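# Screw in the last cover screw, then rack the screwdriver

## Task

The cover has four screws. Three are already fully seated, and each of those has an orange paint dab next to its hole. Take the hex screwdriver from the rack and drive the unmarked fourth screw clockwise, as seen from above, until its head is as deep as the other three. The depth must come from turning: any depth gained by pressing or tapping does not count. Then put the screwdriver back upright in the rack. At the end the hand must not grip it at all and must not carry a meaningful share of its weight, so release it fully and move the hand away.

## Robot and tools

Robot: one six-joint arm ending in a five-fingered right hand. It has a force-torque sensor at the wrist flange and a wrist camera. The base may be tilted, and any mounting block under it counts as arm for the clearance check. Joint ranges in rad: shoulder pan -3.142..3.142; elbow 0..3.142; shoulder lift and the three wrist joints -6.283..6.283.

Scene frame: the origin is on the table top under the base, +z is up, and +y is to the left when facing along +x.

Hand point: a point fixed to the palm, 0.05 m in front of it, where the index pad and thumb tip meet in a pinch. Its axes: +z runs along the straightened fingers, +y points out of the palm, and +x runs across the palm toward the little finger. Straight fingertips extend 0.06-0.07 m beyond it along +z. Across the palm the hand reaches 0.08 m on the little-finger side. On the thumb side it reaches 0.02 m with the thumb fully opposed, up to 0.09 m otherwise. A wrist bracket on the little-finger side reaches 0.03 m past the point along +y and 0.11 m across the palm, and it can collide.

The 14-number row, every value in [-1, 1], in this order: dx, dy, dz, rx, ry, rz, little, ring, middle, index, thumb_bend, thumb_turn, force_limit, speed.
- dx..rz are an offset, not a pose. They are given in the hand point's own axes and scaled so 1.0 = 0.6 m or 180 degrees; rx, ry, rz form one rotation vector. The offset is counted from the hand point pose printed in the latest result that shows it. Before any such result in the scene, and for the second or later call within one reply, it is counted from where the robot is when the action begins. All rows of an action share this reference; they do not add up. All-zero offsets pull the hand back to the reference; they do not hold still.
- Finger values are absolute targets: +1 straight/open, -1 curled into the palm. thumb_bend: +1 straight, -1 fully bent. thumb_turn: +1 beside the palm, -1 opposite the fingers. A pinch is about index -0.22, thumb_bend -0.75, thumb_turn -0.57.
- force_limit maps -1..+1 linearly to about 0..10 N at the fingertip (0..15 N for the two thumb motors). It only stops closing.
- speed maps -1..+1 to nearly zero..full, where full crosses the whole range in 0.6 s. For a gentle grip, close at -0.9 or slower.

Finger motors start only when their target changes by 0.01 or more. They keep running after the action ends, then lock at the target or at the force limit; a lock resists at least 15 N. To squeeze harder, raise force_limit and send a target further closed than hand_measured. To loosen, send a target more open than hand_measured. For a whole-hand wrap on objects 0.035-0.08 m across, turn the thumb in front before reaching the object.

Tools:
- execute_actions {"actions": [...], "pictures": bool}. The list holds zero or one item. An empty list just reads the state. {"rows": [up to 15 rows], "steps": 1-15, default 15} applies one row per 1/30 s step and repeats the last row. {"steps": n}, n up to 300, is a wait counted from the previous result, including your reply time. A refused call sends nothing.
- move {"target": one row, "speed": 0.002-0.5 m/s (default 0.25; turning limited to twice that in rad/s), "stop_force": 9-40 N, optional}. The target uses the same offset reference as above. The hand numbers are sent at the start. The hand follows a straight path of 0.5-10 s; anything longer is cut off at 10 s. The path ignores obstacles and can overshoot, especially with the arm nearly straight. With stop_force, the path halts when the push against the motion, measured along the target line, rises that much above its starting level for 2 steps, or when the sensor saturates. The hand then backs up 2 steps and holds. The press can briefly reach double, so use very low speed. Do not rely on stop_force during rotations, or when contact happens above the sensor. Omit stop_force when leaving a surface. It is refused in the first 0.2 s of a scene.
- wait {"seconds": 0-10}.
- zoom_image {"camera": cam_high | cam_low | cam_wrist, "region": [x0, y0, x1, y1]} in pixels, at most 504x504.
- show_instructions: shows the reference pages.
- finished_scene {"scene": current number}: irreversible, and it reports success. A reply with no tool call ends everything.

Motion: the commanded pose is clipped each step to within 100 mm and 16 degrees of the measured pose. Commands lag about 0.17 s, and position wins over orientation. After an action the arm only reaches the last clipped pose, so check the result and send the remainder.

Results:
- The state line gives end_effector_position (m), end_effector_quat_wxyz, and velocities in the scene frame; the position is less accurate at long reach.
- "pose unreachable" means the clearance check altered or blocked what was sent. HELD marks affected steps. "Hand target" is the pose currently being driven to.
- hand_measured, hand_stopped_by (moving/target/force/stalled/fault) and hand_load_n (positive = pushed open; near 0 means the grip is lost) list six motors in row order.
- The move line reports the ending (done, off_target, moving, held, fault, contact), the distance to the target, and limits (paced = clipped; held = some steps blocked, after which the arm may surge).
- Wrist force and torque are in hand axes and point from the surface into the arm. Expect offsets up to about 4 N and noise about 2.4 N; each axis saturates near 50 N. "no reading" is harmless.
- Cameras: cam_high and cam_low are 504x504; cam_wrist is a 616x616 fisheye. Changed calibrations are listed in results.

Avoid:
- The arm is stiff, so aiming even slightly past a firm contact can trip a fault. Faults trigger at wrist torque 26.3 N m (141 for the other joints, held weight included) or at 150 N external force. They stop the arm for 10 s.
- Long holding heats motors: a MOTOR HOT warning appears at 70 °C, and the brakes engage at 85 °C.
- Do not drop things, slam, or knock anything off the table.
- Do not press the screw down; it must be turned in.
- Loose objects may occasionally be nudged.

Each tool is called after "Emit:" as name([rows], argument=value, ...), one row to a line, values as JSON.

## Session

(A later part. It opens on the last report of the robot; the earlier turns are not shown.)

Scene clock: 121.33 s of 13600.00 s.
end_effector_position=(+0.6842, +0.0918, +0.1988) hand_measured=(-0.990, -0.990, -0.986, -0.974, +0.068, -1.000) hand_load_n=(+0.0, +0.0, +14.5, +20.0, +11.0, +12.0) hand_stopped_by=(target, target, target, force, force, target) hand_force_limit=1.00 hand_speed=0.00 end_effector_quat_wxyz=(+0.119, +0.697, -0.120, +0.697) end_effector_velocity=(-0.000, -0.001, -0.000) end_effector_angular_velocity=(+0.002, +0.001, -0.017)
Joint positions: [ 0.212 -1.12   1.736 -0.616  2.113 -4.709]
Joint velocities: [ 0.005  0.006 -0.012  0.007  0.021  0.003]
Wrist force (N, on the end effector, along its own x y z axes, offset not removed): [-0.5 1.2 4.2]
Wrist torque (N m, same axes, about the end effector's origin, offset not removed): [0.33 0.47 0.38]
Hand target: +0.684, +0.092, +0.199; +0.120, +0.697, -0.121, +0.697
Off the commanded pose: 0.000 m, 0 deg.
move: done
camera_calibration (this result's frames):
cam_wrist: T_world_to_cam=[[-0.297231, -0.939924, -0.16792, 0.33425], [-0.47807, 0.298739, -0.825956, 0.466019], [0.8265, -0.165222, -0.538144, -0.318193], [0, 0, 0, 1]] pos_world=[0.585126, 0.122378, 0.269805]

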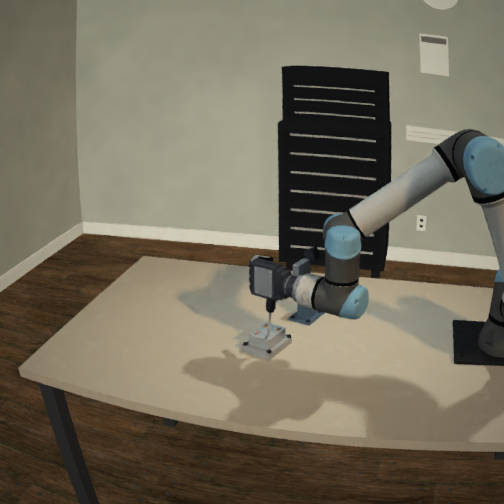

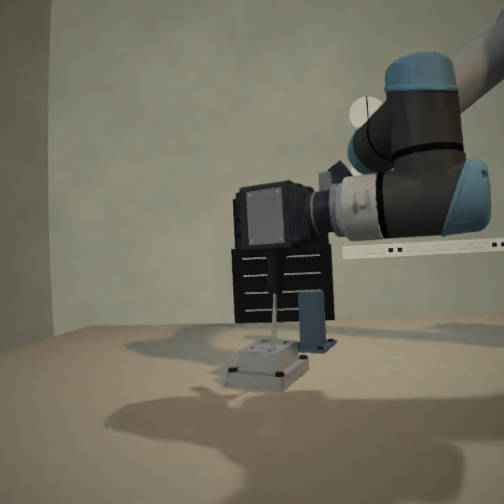

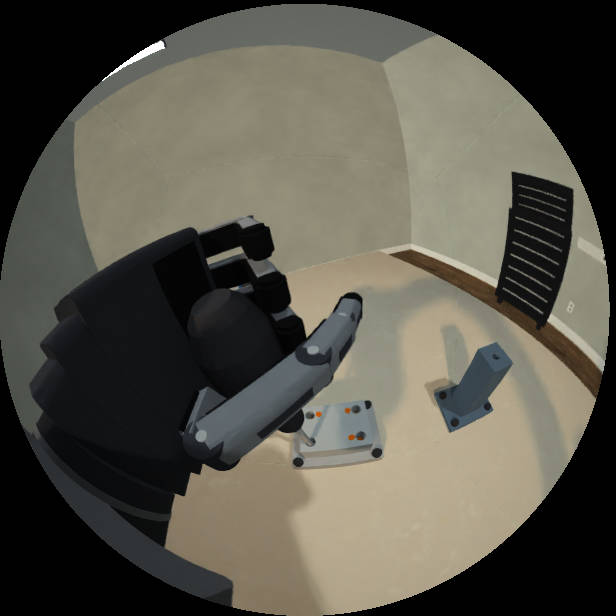

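Emit:
execute_actions([
  {"rows":[[0,0,0,0,0,0,0.2,0.2,0.2,0.2,0.6,-1,1,0.7]],"steps":13},
], pictures=false)

Emit:
move(target=[0,-0.0810,0.0172,0.3333,0,0,0.2,0.2,0.2,0.2,0.6,-1,1,0.5], speed=0.4)

Emit:
execute_actions([
  {"rows":[[0,0,0,0,0,0,-0.99,-0.99,-0.99,-0.99,0.6,-1,1,0.6]],"steps":15},
], pictures=false)

Emit:
execute_actions([
  {"rows":[[0,0,0,0,0,0,-0.99,-0.99,-0.99,-0.99,-0.96,-1,1,0.1]],"steps":15},
], pictures=false)

Emit:
move(target=[-0.0003,0.0235,-0.0358,-0.1667,0,0,-0.99,-0.99,-0.99,-0.99,-0.96,-1,1,0], speed=0.4)

Emit:
move(target=[-0.0003,0.0235,-0.0358,-0.1667,0,0,-0.99,-0.99,-0.99,-0.99,-0.96,-1,1,0], speed=0.4)

Emit:
execute_actions([
  {"rows":[[0,0,0,0,0,0,0.2,0.2,0.2,0.2,0.6,-1,1,0.7]],"steps":13},
], pictures=false)

Emit:
move(target=[0,-0.0810,0.0172,0.3333,0,0,0.2,0.2,0.2,0.2,0.6,-1,1,0.5], speed=0.4)

Emit:
execute_actions([
  {"rows":[[0,0,0,0,0,0,-0.99,-0.99,-0.99,-0.99,0.6,-1,1,0.6]],"steps":15},
], pictures=false)

Emit:
execute_actions([
  {"rows":[[0,0,0,0,0,0,-0.99,-0.99,-0.99,-0.99,-0.96,-1,1,0.1]],"steps":15},
], pictures=false)

Emit:
move(target=[-0.0003,0.0235,-0.0358,-0.1667,0,0,-0.99,-0.99,-0.99,-0.99,-0.96,-1,1,0], speed=0.4)

Emit:
move(target=[-0.0003,0.0235,-0.0358,-0.1667,0,0,-0.99,-0.99,-0.99,-0.99,-0.96,-1,1,0], speed=0.4)

Emit:
zoom_image(camera="cam_low", region=[250,260,300,360])

Scene clock: 124.70 s of 13600.00 s.
end_effector_position=(+0.6842, +0.0919, +0.1988) hand_measured=(-0.056, -0.056, -0.052, -0.042, +0.600, -1.000) hand_load_n=(+0.0, +0.5, +0.5, +0.5, +0.0, +0.0) hand_stopped_by=(moving, moving, moving, moving, moving, target) hand_force_limit=1.00 hand_speed=0.70 end_effector_quat_wxyz=(+0.119, +0.697, -0.120, +0.697) end_effector_velocity=(-0.000, -0.000, -0.001) end_effector_angular_velocity=(-0.002, +0.002, +0.001)
Joint positions: [ 0.212 -1.12   1.736 -0.616  2.113 -4.709]
Joint velocities: [-0.001  0.     0.002 -0.    -0.002 -0.001]
Wrist force (N, on the end effector, along its own x y z axes, offset not removed): [-0.5 2.9 0.3]
Wrist torque (N m, same axes, about the end effector's origin, offset not removed): [0.57 0.08 0.01]
Hand target: +0.684, +0.092, +0.199; +0.119, +0.697, -0.120, +0.697
Off the commanded pose: 0.000 m, 0 deg.
Steps of this call (steps 1 to 88: nothing new was sent; steps 89 to 101: all 13 steps of this action). Readings (end_effector_position | what the end effector reports):
89: (+0.6842, +0.0917, +0.1988) | hand_measured=(-0.990, -0.990, -0.986, -0.974, +0.068, -1.000) hand_load_n=(+0.0, +0.0, +14.5, +20.0, +11.0, +12.0) hand_stopped_by=(moving, moving, moving, moving, moving, target) hand_force_limit=1.00 hand_speed=0.70
90: (+0.6842, +0.0918, +0.1988) | hand_measured=(-0.990, -0.990, -0.986, -0.974, +0.068, -1.000) hand_load_n=(+0.0, +0.0, +14.5, +20.0, +11.0, +12.0) hand_stopped_by=(moving, moving, moving, moving, moving, target) hand_force_limit=1.00 hand_speed=0.70
92: (+0.6843, +0.0920, +0.1988) | hand_measured=(-0.906, -0.906, -0.906, -0.892, +0.116, -1.000) hand_load_n=(+0.0, +0.0, -8.0, +0.0, +4.0, +3.0) hand_stopped_by=(moving, moving, moving, moving, moving, target) hand_force_limit=1.00 hand_speed=0.70
96: (+0.6843, +0.0920, +0.1988) | hand_measured=(-0.528, -0.528, -0.524, -0.514, +0.352, -1.000) hand_load_n=(+0.0, +0.5, +0.5, +0.5, +0.0, +0.0) hand_stopped_by=(moving, moving, moving, moving, moving, target) hand_force_limit=1.00 hand_speed=0.70
101: the state above

Scene clock: 127.03 s of 13600.00 s.
end_effector_position=(+0.7097, +0.1340, +0.1988) hand_measured=(+0.200, +0.200, +0.200, +0.200, +0.600, -1.000) hand_load_n=(+0.0, +0.0, +0.0, +0.0, +0.0, +0.0) hand_stopped_by=(target, target, target, target, target, target) hand_force_limit=1.00 hand_speed=0.50 end_effector_quat_wxyz=(-0.245, +0.664, +0.243, +0.664) end_effector_velocity=(+0.001, +0.001, +0.000) end_effector_angular_velocity=(+0.000, +0.000, +0.017)
Joint positions: [-0.235 -1.205  1.868 -0.667  0.621 -4.708]
Joint velocities: [-0.004  0.005 -0.009  0.004 -0.021  0.   ]
Wrist force (N, on the end effector, along its own x y z axes, offset not removed): [0.5 2.8 1.4]
Wrist torque (N m, same axes, about the end effector's origin, offset not removed): [0.39 -0.04 0.16]
Hand target: +0.710, +0.134, +0.199; -0.245, +0.664, +0.244, +0.663
Off the commanded pose: 0.000 m, 0 deg.
move: done
camera_calibration (this result's frames):
cam_wrist: T_world_to_cam=[[0.663881, -0.728745, -0.167907, -0.328967], [-0.497752, -0.263024, -0.826475, 0.554981], [0.558126, 0.632257, -0.537351, -0.248898], [0, 0, 0, 1]] pos_world=[0.633554, 0.0636081, 0.269697]

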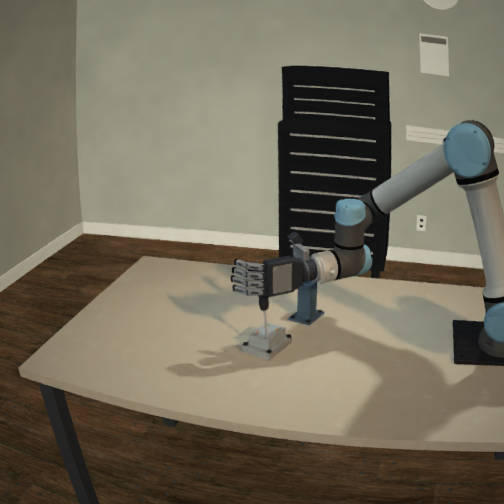

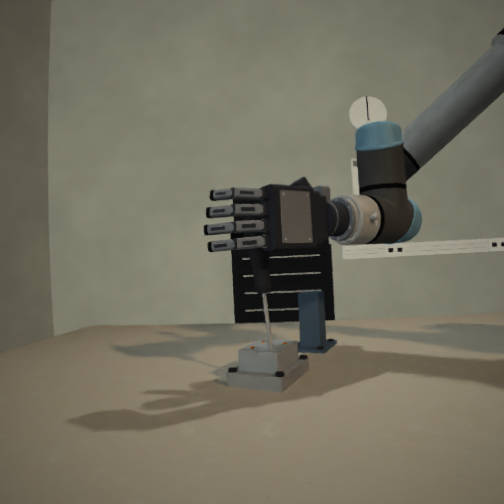

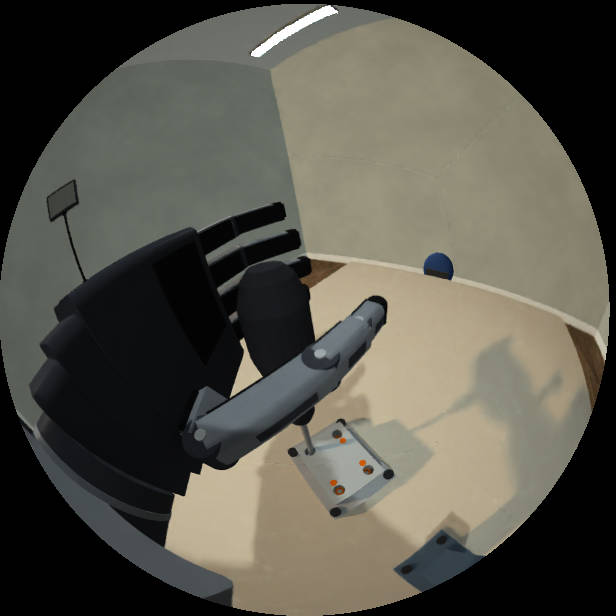

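Scene clock: 127.53 s of 13600.00 s.
end_effector_position=(+0.7098, +0.1339, +0.1988) hand_measured=(-0.858, -0.858, -0.858, -0.858, +0.600, -1.000) hand_load_n=(+0.0, +0.0, +0.0, +0.0, +0.0, +0.0) hand_stopped_by=(moving, moving, moving, moving, target, target) hand_force_limit=1.00 hand_speed=0.60 end_effector_quat_wxyz=(-0.244, +0.664, +0.243, +0.664) end_effector_velocity=(+0.000, -0.000, +0.001) end_effector_angular_velocity=(-0.000, -0.002, -0.001)
Joint positions: [-0.235 -1.205  1.868 -0.666  0.621 -4.708]
Joint velocities: [-0.    -0.001 -0.    -0.001  0.001  0.   ]
Wrist force (N, on the end effector, along its own x y z axes, offset not removed): [0.5 1.8 1.5]
Wrist torque (N m, same axes, about the end effector's origin, offset not removed): [0.29 -0.12 0.14]
Hand target: +0.710, +0.134, +0.199; -0.245, +0.664, +0.243, +0.664
Off the commanded pose: 0.000 m, 0 deg.
Steps of this call (steps 1 to 15: all 15 steps of this action). Readings (end_effector_position | what the end effector reports):
1: (+0.7098, +0.1340, +0.1988) | hand_measured=(+0.200, +0.200, +0.200, +0.200, +0.600, -1.000) hand_load_n=(+0.0, +0.0, +0.0, +0.0, +0.0, +0.0) hand_stopped_by=(moving, moving, moving, moving, target, target) hand_force_limit=1.00 hand_speed=0.60
2: (+0.7098, +0.1340, +0.1988) | hand_measured=(+0.200, +0.200, +0.200, +0.200, +0.600, -1.000) hand_load_n=(+0.0, +0.0, +0.0, +0.0, +0.0, +0.0) hand_stopped_by=(moving, moving, moving, moving, target, target) hand_force_limit=1.00 hand_speed=0.60
4: (+0.7098, +0.1340, +0.1988) | hand_measured=(+0.120, +0.120, +0.120, +0.120, +0.600, -1.000) hand_load_n=(+0.0, -0.5, -0.5, -0.5, +0.0, +0.0) hand_stopped_by=(moving, moving, moving, moving, target, target) hand_force_limit=1.00 hand_speed=0.60
8: (+0.7098, +0.1339, +0.1988) | hand_measured=(-0.236, -0.236, -0.236, -0.236, +0.600, -1.000) hand_load_n=(+0.0, -0.5, -0.5, -0.5, +0.0, +0.0) hand_stopped_by=(moving, moving, moving, moving, target, target) hand_force_limit=1.00 hand_speed=0.60
15: the state above

Scene clock: 128.03 s of 13600.00 s.
end_effector_position=(+0.7098, +0.1339, +0.1988) hand_measured=(-0.990, -0.990, -0.986, -0.980, +0.154, -1.000) hand_load_n=(+0.0, +0.0, +13.0, +15.5, +13.0, +3.0) hand_stopped_by=(target, target, force, force, moving, target) hand_force_limit=1.00 hand_speed=0.10 end_effector_quat_wxyz=(-0.244, +0.664, +0.243, +0.664) end_effector_velocity=(+0.000, +0.000, +0.000) end_effector_angular_velocity=(-0.000, -0.001, +0.000)
Joint positions: [-0.235 -1.205  1.868 -0.666  0.621 -4.708]
Joint velocities: [ 0.    -0.     0.    -0.001 -0.     0.   ]
Wrist force (N, on the end effector, along its own x y z axes, offset not removed): [0.8 2.7 0.3]
Wrist torque (N m, same axes, about the end effector's origin, offset not removed): [0.30 -0.12 -0.21]
Hand target: +0.710, +0.134, +0.199; -0.244, +0.664, +0.243, +0.664
Off the commanded pose: 0.000 m, 0 deg.
Steps of this call (steps 1 to 15: all 15 steps of this action). Readings (end_effector_position | what the end effector reports):
1: (+0.7098, +0.1339, +0.1988) | hand_measured=(-0.946, -0.946, -0.946, -0.946, +0.600, -1.000) hand_load_n=(+0.0, +0.0, +0.0, +0.0, +0.5, +0.0) hand_stopped_by=(moving, moving, moving, moving, moving, target) hand_force_limit=1.00 hand_speed=0.10
2: (+0.7098, +0.1339, +0.1988) | hand_measured=(-0.986, -0.986, -0.984, -0.982, +0.600, -1.000) hand_load_n=(+0.0, +0.0, +9.0, +12.0, +1.5, +1.0) hand_stopped_by=(moving, moving, moving, force, moving, target) hand_force_limit=1.00 hand_speed=0.10
4: (+0.7098, +0.1339, +0.1988) | hand_measured=(-0.990, -0.990, -0.986, -0.980, +0.568, -1.000) hand_load_n=(+0.0, +0.0, +10.0, +11.0, +2.5, +1.0) hand_stopped_by=(moving, moving, force, force, moving, target) hand_force_limit=1.00 hand_speed=0.10
8: (+0.7098, +0.1339, +0.1988) | hand_measured=(-0.990, -0.990, -0.986, -0.980, +0.418, -1.000) hand_load_n=(+0.0, +0.0, +10.0, +11.5, +7.0, +2.5) hand_stopped_by=(target, target, force, force, moving, target) hand_force_limit=1.00 hand_speed=0.10
15: the state above

Scene clock: 129.70 s of 13600.00 s.
end_effector_position=(+0.7027, +0.1094, +0.1987) hand_measured=(-0.990, -0.990, -0.986, -0.976, +0.054, -1.000) hand_load_n=(+0.0, +0.0, +15.0, +20.0, +12.5, +7.5) hand_stopped_by=(target, target, force, force, force, target) hand_force_limit=1.00 hand_speed=0.00 end_effector_quat_wxyz=(-0.065, +0.704, +0.064, +0.704) end_effector_velocity=(+0.001, -0.000, +0.000) end_effector_angular_velocity=(-0.001, -0.000, -0.015)
Joint positions: [-0.013 -1.242  1.922 -0.681  1.364 -4.709]
Joint velocities: [ 0.008  0.004 -0.005  0.001  0.024 -0.001]
Wrist force (N, on the end effector, along its own x y z axes, offset not removed): [5.2 1.9 2.0]
Wrist torque (N m, same axes, about the end effector's origin, offset not removed): [0.33 -0.09 0.19]
Hand target: +0.703, +0.109, +0.199; -0.064, +0.704, +0.063, +0.704
Off the commanded pose: 0.000 m, 0 deg.
move: done
camera_calibration (this result's frames):
cam_wrist: T_world_to_cam=[[0.21228, -0.962638, -0.168125, 0.000739228], [-0.56288, 0.0201862, -0.826292, 0.559677], [0.798814, 0.270039, -0.537565, -0.358888], [0, 0, 0, 1]] pos_world=[0.601559, 0.0863276, 0.269655]

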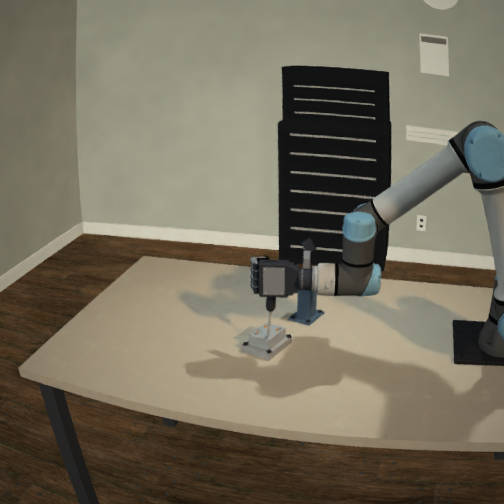

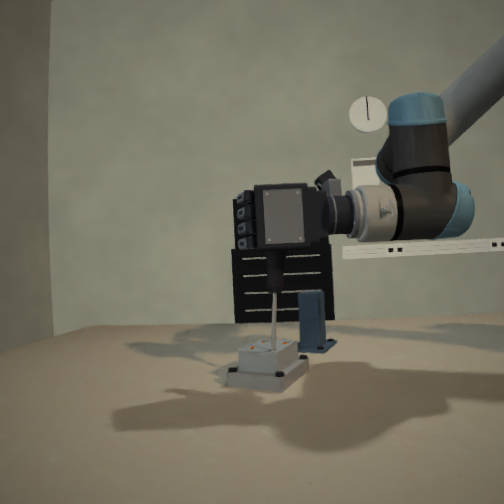

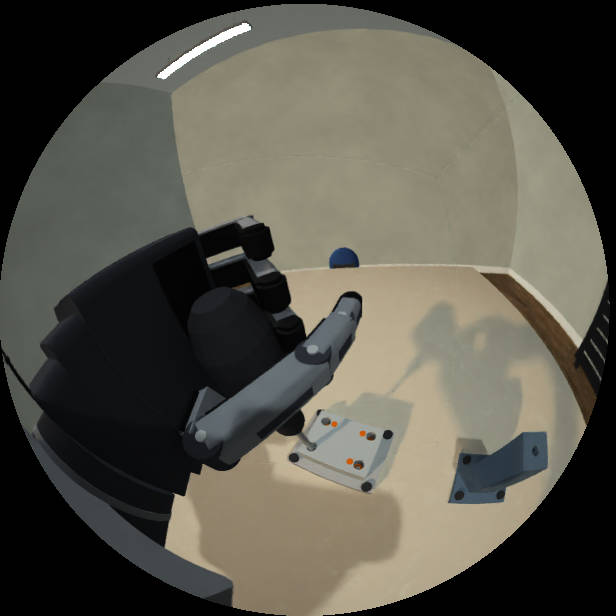

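Scene clock: 131.07 s of 13600.00 s.
end_effector_position=(+0.6842, +0.0917, +0.1984) hand_measured=(-0.990, -0.990, -0.986, -0.972, +0.054, -1.000) hand_load_n=(+0.0, +0.0, +15.5, +19.5, +11.0, +11.5) hand_stopped_by=(target, target, force, force, force, target) hand_force_limit=1.00 hand_speed=0.00 end_effector_quat_wxyz=(+0.119, +0.697, -0.120, +0.697) end_effector_velocity=(+0.001, -0.001, +0.001) end_effector_angular_velocity=(+0.002, -0.001, -0.016)
Joint positions: [ 0.211 -1.12   1.738 -0.617  2.11  -4.709]
Joint velocities: [ 0.004  0.006 -0.012  0.006  0.019  0.002]
Wrist force (N, on the end effector, along its own x y z axes, offset not removed): [-2.7 0.5 5.4]
Wrist torque (N m, same axes, about the end effector's origin, offset not removed): [0.12 0.54 0.26]
Hand target: +0.684, +0.092, +0.198; +0.119, +0.697, -0.121, +0.697
Off the commanded pose: 0.000 m, 0 deg.
move: done
camera_calibration (this result's frames):
cam_wrist: T_world_to_cam=[[-0.295718, -0.94041, -0.167871, 0.3331], [-0.478404, 0.297897, -0.826067, 0.466113], [0.82685, -0.163972, -0.537989, -0.318771], [0, 0, 0, 1]] pos_world=[0.58507, 0.122127, 0.269463]

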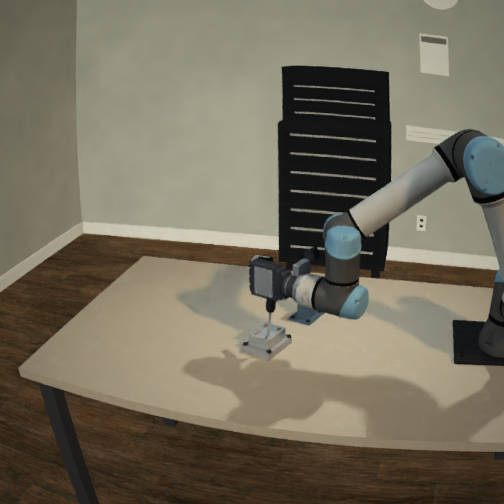

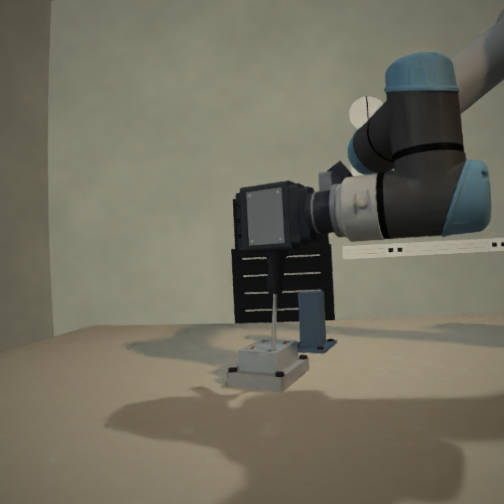

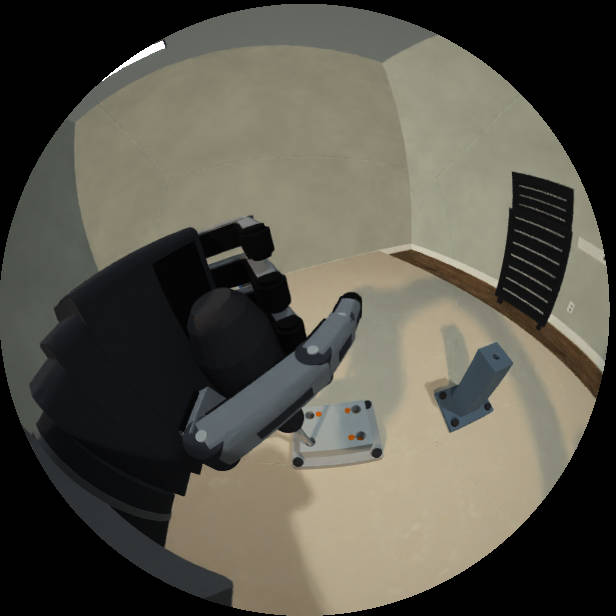

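Scene clock: 131.50 s of 13600.00 s.
end_effector_position=(+0.6843, +0.0918, +0.1985) hand_measured=(-0.056, -0.056, -0.052, -0.040, +0.598, -1.000) hand_load_n=(+0.0, +0.5, +0.5, +0.5, +0.0, +0.0) hand_stopped_by=(moving, moving, moving, moving, moving, target) hand_force_limit=1.00 hand_speed=0.70 end_effector_quat_wxyz=(+0.119, +0.697, -0.120, +0.697) end_effector_velocity=(+0.000, +0.000, -0.000) end_effector_angular_velocity=(-0.000, +0.000, +0.002)
Joint positions: [ 0.211 -1.12   1.738 -0.617  2.11  -4.709]
Joint velocities: [-0.     0.     0.001 -0.001 -0.002  0.   ]
Wrist force (N, on the end effector, along its own x y z axes, offset not removed): [0.2 2.3 0.7]
Wrist torque (N m, same axes, about the end effector's origin, offset not removed): [0.43 -0.02 0.09]
Hand target: +0.684, +0.092, +0.198; +0.119, +0.697, -0.120, +0.697
Off the commanded pose: 0.000 m, 0 deg.
Steps of this call (steps 1 to 13: all 13 steps of this action). Readings (end_effector_position | what the end effector reports):
1: (+0.6842, +0.0917, +0.1984) | hand_measured=(-0.990, -0.990, -0.986, -0.972, +0.054, -1.000) hand_load_n=(+0.0, +0.0, +15.5, +19.5, +11.0, +11.5) hand_stopped_by=(moving, moving, moving, moving, moving, target) hand_force_limit=1.00 hand_speed=0.70
2: (+0.6842, +0.0917, +0.1984) | hand_measured=(-0.990, -0.990, -0.986, -0.972, +0.054, -1.000) hand_load_n=(+0.0, +0.0, +15.5, +19.5, +11.0, +11.0) hand_stopped_by=(moving, moving, moving, moving, moving, target) hand_force_limit=1.00 hand_speed=0.70
4: (+0.6842, +0.0917, +0.1984) | hand_measured=(-0.906, -0.906, -0.906, -0.890, +0.102, -1.000) hand_load_n=(+0.0, +0.0, -9.5, +0.0, +4.5, +4.0) hand_stopped_by=(moving, moving, moving, moving, moving, target) hand_force_limit=1.00 hand_speed=0.70
8: (+0.6843, +0.0918, +0.1984) | hand_measured=(-0.528, -0.528, -0.524, -0.512, +0.338, -1.000) hand_load_n=(+0.0, +0.5, +0.5, +0.5, +0.0, +0.0) hand_stopped_by=(moving, moving, moving, moving, moving, target) hand_force_limit=1.00 hand_speed=0.70
13: the state above

Scene clock: 133.83 s of 13600.00 s.
end_effector_position=(+0.7097, +0.1340, +0.1985) hand_measured=(+0.200, +0.200, +0.200, +0.200, +0.600, -1.000) hand_load_n=(+0.0, +0.0, +0.0, +0.0, +0.0, +0.0) hand_stopped_by=(target, target, target, target, target, target) hand_force_limit=1.00 hand_speed=0.50 end_effector_quat_wxyz=(-0.245, +0.664, +0.244, +0.663) end_effector_velocity=(+0.001, +0.001, -0.000) end_effector_angular_velocity=(+0.000, +0.002, +0.016)
Joint positions: [-0.235 -1.204  1.868 -0.668  0.619 -4.707]
Joint velocities: [-0.004  0.006 -0.009  0.005 -0.02  -0.   ]
Wrist force (N, on the end effector, along its own x y z axes, offset not removed): [-0.8 3.0 0.6]
Wrist torque (N m, same axes, about the end effector's origin, offset not removed): [0.46 0.09 0.05]
Hand target: +0.710, +0.134, +0.198; -0.246, +0.663, +0.245, +0.663
Off the commanded pose: 0.000 m, 0 deg.
move: done
camera_calibration (this result's frames):
cam_wrist: T_world_to_cam=[[0.66516, -0.727612, -0.167761, -0.330045], [-0.497113, -0.263863, -0.826592, 0.554382], [0.557172, 0.633212, -0.537216, -0.248521], [0, 0, 0, 1]] pos_world=[0.633592, 0.0635027, 0.269369]

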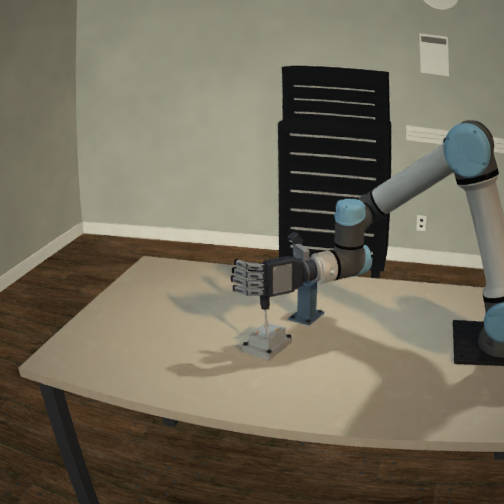

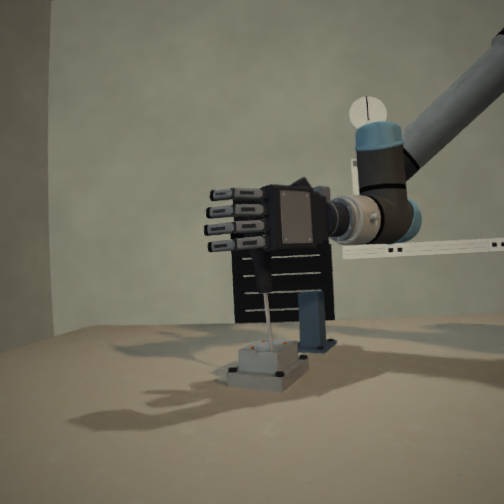

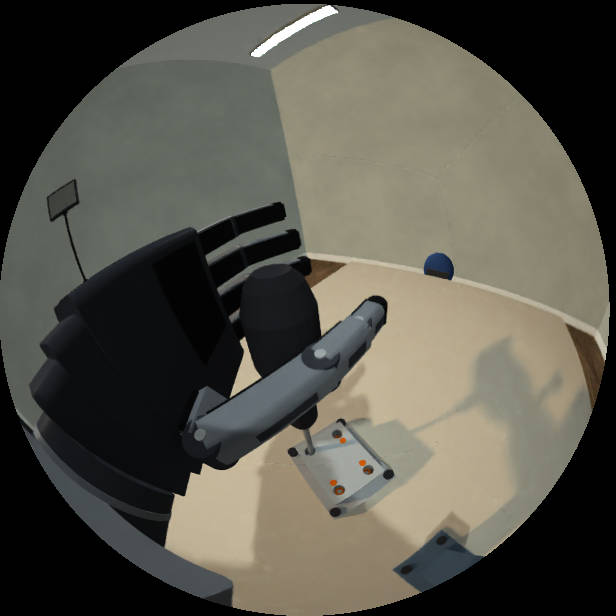

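Scene clock: 134.33 s of 13600.00 s.
end_effector_position=(+0.7098, +0.1339, +0.1985) hand_measured=(-0.858, -0.858, -0.858, -0.858, +0.600, -1.000) hand_load_n=(+0.0, +0.0, +0.0, +0.0, +0.0, +0.0) hand_stopped_by=(moving, moving, moving, moving, target, target) hand_force_limit=1.00 hand_speed=0.60 end_effector_quat_wxyz=(-0.245, +0.663, +0.244, +0.663) end_effector_velocity=(+0.000, -0.001, -0.000) end_effector_angular_velocity=(+0.000, +0.001, -0.005)
Joint positions: [-0.235 -1.204  1.868 -0.668  0.619 -4.707]
Joint velocities: [ 0.     0.     0.001 -0.001  0.005 -0.   ]
Wrist force (N, on the end effector, along its own x y z axes, offset not removed): [-0.1 2.0 0.8]
Wrist torque (N m, same axes, about the end effector's origin, offset not removed): [0.37 0.07 0.06]
Hand target: +0.710, +0.134, +0.198; -0.245, +0.664, +0.244, +0.663
Off the commanded pose: 0.000 m, 0 deg.
Steps of this call (steps 1 to 15: all 15 steps of this action). Readings (end_effector_position | what the end effector reports):
1: (+0.7097, +0.1341, +0.1985) | hand_measured=(+0.200, +0.200, +0.200, +0.200, +0.600, -1.000) hand_load_n=(+0.0, +0.0, +0.0, +0.0, +0.0, +0.0) hand_stopped_by=(moving, moving, moving, moving, target, target) hand_force_limit=1.00 hand_speed=0.60
2: (+0.7097, +0.1341, +0.1985) | hand_measured=(+0.200, +0.200, +0.200, +0.200, +0.600, -1.000) hand_load_n=(+0.0, +0.0, +0.0, +0.0, +0.0, +0.0) hand_stopped_by=(moving, moving, moving, moving, target, target) hand_force_limit=1.00 hand_speed=0.60
4: (+0.7097, +0.1341, +0.1985) | hand_measured=(+0.120, +0.120, +0.120, +0.120, +0.600, -1.000) hand_load_n=(+0.0, -0.5, -0.5, -0.5, +0.0, +0.0) hand_stopped_by=(moving, moving, moving, moving, target, target) hand_force_limit=1.00 hand_speed=0.60
8: (+0.7098, +0.1340, +0.1985) | hand_measured=(-0.236, -0.236, -0.236, -0.236, +0.600, -1.000) hand_load_n=(+0.0, -0.5, -0.5, -0.5, +0.0, +0.0) hand_stopped_by=(moving, moving, moving, moving, target, target) hand_force_limit=1.00 hand_speed=0.60
15: the state above

Scene clock: 134.83 s of 13600.00 s.
end_effector_position=(+0.7098, +0.1339, +0.1985) hand_measured=(-0.990, -0.990, -0.986, -0.982, +0.156, -1.000) hand_load_n=(+0.0, +0.0, +12.5, +14.0, +14.0, +3.0) hand_stopped_by=(target, target, force, force, moving, target) hand_force_limit=1.00 hand_speed=0.10 end_effector_quat_wxyz=(-0.245, +0.663, +0.244, +0.663) end_effector_velocity=(-0.000, +0.000, +0.000) end_effector_angular_velocity=(-0.000, -0.001, +0.001)
Joint positions: [-0.235 -1.204  1.868 -0.668  0.619 -4.707]
Joint velocities: [ 0.    -0.     0.    -0.001 -0.     0.   ]
Wrist force (N, on the end effector, along its own x y z axes, offset not removed): [2.3 3.6 0.2]
Wrist torque (N m, same axes, about the end effector's origin, offset not removed): [0.44 -0.26 -0.15]
Hand target: +0.710, +0.134, +0.199; -0.245, +0.663, +0.244, +0.663
Off the commanded pose: 0.000 m, 0 deg.
Steps of this call (steps 1 to 15: all 15 steps of this action). Readings (end_effector_position | what the end effector reports):
1: (+0.7098, +0.1339, +0.1985) | hand_measured=(-0.946, -0.946, -0.946, -0.946, +0.600, -1.000) hand_load_n=(+0.0, +0.0, +0.0, +2.5, +0.0, +0.0) hand_stopped_by=(moving, moving, moving, moving, moving, target) hand_force_limit=1.00 hand_speed=0.10
2: (+0.7098, +0.1339, +0.1985) | hand_measured=(-0.986, -0.986, -0.984, -0.984, +0.600, -1.000) hand_load_n=(+0.0, +0.0, +9.0, +11.0, +1.0, +0.5) hand_stopped_by=(moving, moving, moving, force, moving, target) hand_force_limit=1.00 hand_speed=0.10
4: (+0.7098, +0.1339, +0.1985) | hand_measured=(-0.990, -0.990, -0.986, -0.982, +0.568, -1.000) hand_load_n=(+0.0, +0.0, +9.5, +10.0, +2.5, +0.5) hand_stopped_by=(moving, moving, force, force, moving, target) hand_force_limit=1.00 hand_speed=0.10
8: (+0.7098, +0.1339, +0.1985) | hand_measured=(-0.990, -0.990, -0.986, -0.982, +0.420, -1.000) hand_load_n=(+0.0, +0.0, +9.5, +10.0, +8.0, +2.0) hand_stopped_by=(target, target, force, force, moving, target) hand_force_limit=1.00 hand_speed=0.10
15: the state above

Scene clock: 136.47 s of 13600.00 s.
end_effector_position=(+0.7026, +0.1094, +0.1984) hand_measured=(-0.990, -0.990, -0.986, -0.980, +0.090, -1.000) hand_load_n=(+0.0, +0.0, +14.5, +20.0, +11.5, +7.5) hand_stopped_by=(target, target, force, force, force, target) hand_force_limit=1.00 hand_speed=0.00 end_effector_quat_wxyz=(-0.066, +0.704, +0.065, +0.704) end_effector_velocity=(+0.000, +0.000, -0.000) end_effector_angular_velocity=(-0.000, +0.001, -0.014)
Joint positions: [-0.014 -1.241  1.923 -0.683  1.361 -4.709]
Joint velocities: [ 0.009  0.003 -0.005  0.003  0.023 -0.001]
Wrist force (N, on the end effector, along its own x y z axes, offset not removed): [5.7 2.7 1.3]
Wrist torque (N m, same axes, about the end effector's origin, offset not removed): [0.48 -0.10 0.25]
Hand target: +0.703, +0.109, +0.198; -0.065, +0.704, +0.064, +0.704
Off the commanded pose: 0.000 m, 0 deg.
move: done
camera_calibration (this result's frames):
cam_wrist: T_world_to_cam=[[0.213969, -0.962272, -0.168076, -0.000528533], [-0.562704, 0.0192284, -0.826435, 0.559426], [0.798487, 0.271409, -0.53736, -0.358998], [0, 0, 0, 1]] pos_world=[0.60156, 0.0861698, 0.26933]

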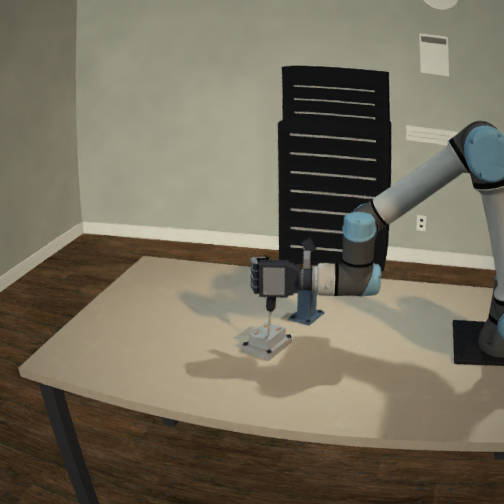

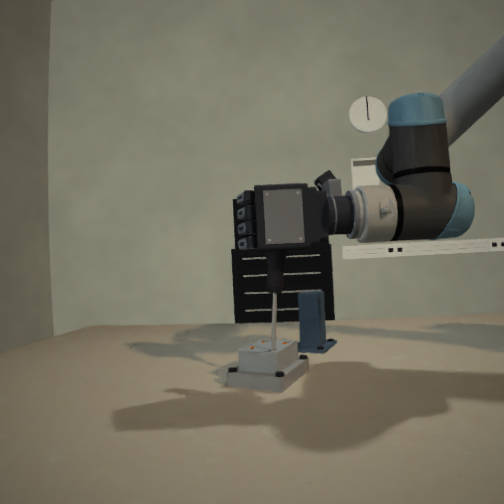

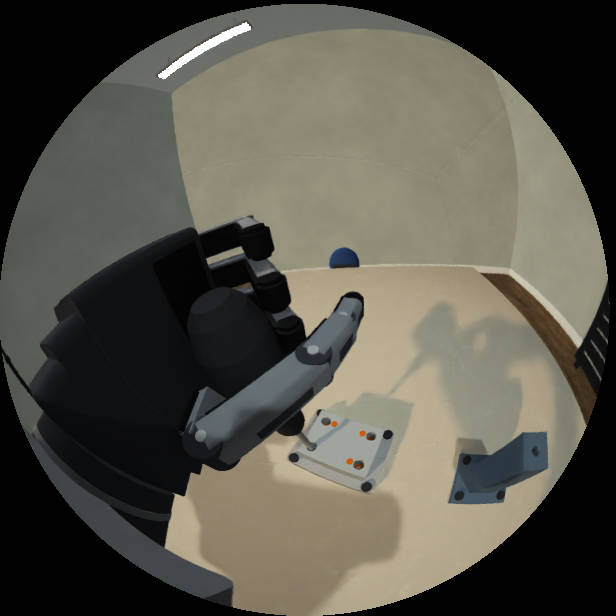

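Scene clock: 137.83 s of 13600.00 s.
end_effector_position=(+0.6842, +0.0917, +0.1981) hand_measured=(-0.990, -0.990, -0.986, -0.976, +0.090, -1.000) hand_load_n=(+0.0, +0.0, +14.5, +20.0, +10.5, +12.0) hand_stopped_by=(target, target, force, force, force, target) hand_force_limit=1.00 hand_speed=0.00 end_effector_quat_wxyz=(+0.118, +0.697, -0.119, +0.697) end_effector_velocity=(+0.000, -0.000, +0.001) end_effector_angular_velocity=(+0.002, -0.000, -0.016)
Joint positions: [ 0.211 -1.121  1.74  -0.619  2.108 -4.709]
Joint velocities: [ 0.005  0.006 -0.012  0.006  0.021  0.002]
Wrist force (N, on the end effector, along its own x y z axes, offset not removed): [-1.1 0.2 5.3]
Wrist torque (N m, same axes, about the end effector's origin, offset not removed): [0.01 0.42 0.19]
Hand target: +0.684, +0.092, +0.198; +0.119, +0.697, -0.120, +0.697
Off the commanded pose: 0.000 m, 0 deg.
move: done
camera_calibration (this result's frames):
cam_wrist: T_world_to_cam=[[-0.294062, -0.940915, -0.167948, 0.331967], [-0.4787, 0.297077, -0.826191, 0.466177], [0.827269, -0.162555, -0.537775, -0.319404], [0, 0, 0, 1]] pos_world=[0.585011, 0.121942, 0.269136]

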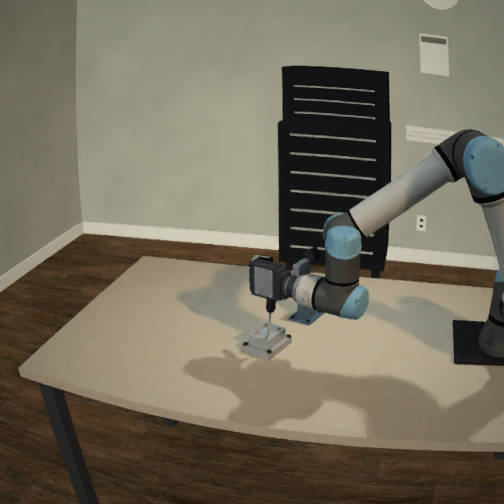

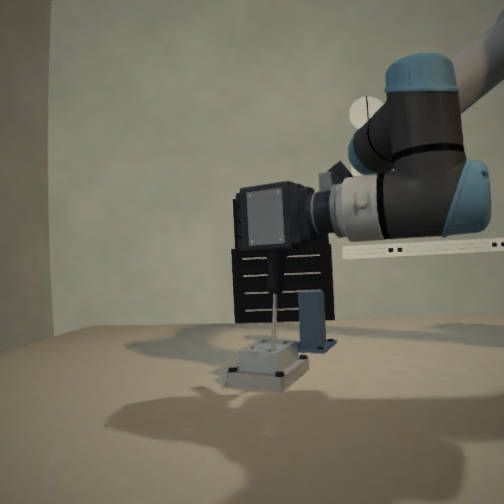

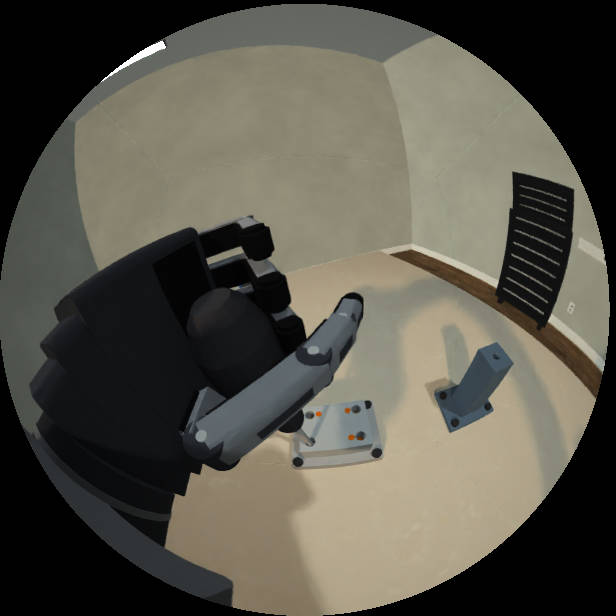

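Region (250, 260, 300, 360) of cam_low's 504x504 image, scaled by 5.040, with more detail than that image has.

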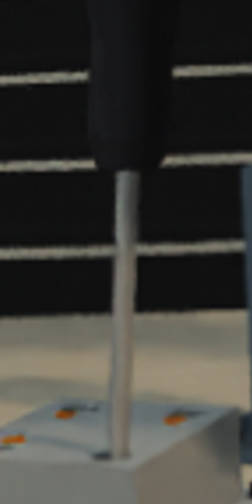

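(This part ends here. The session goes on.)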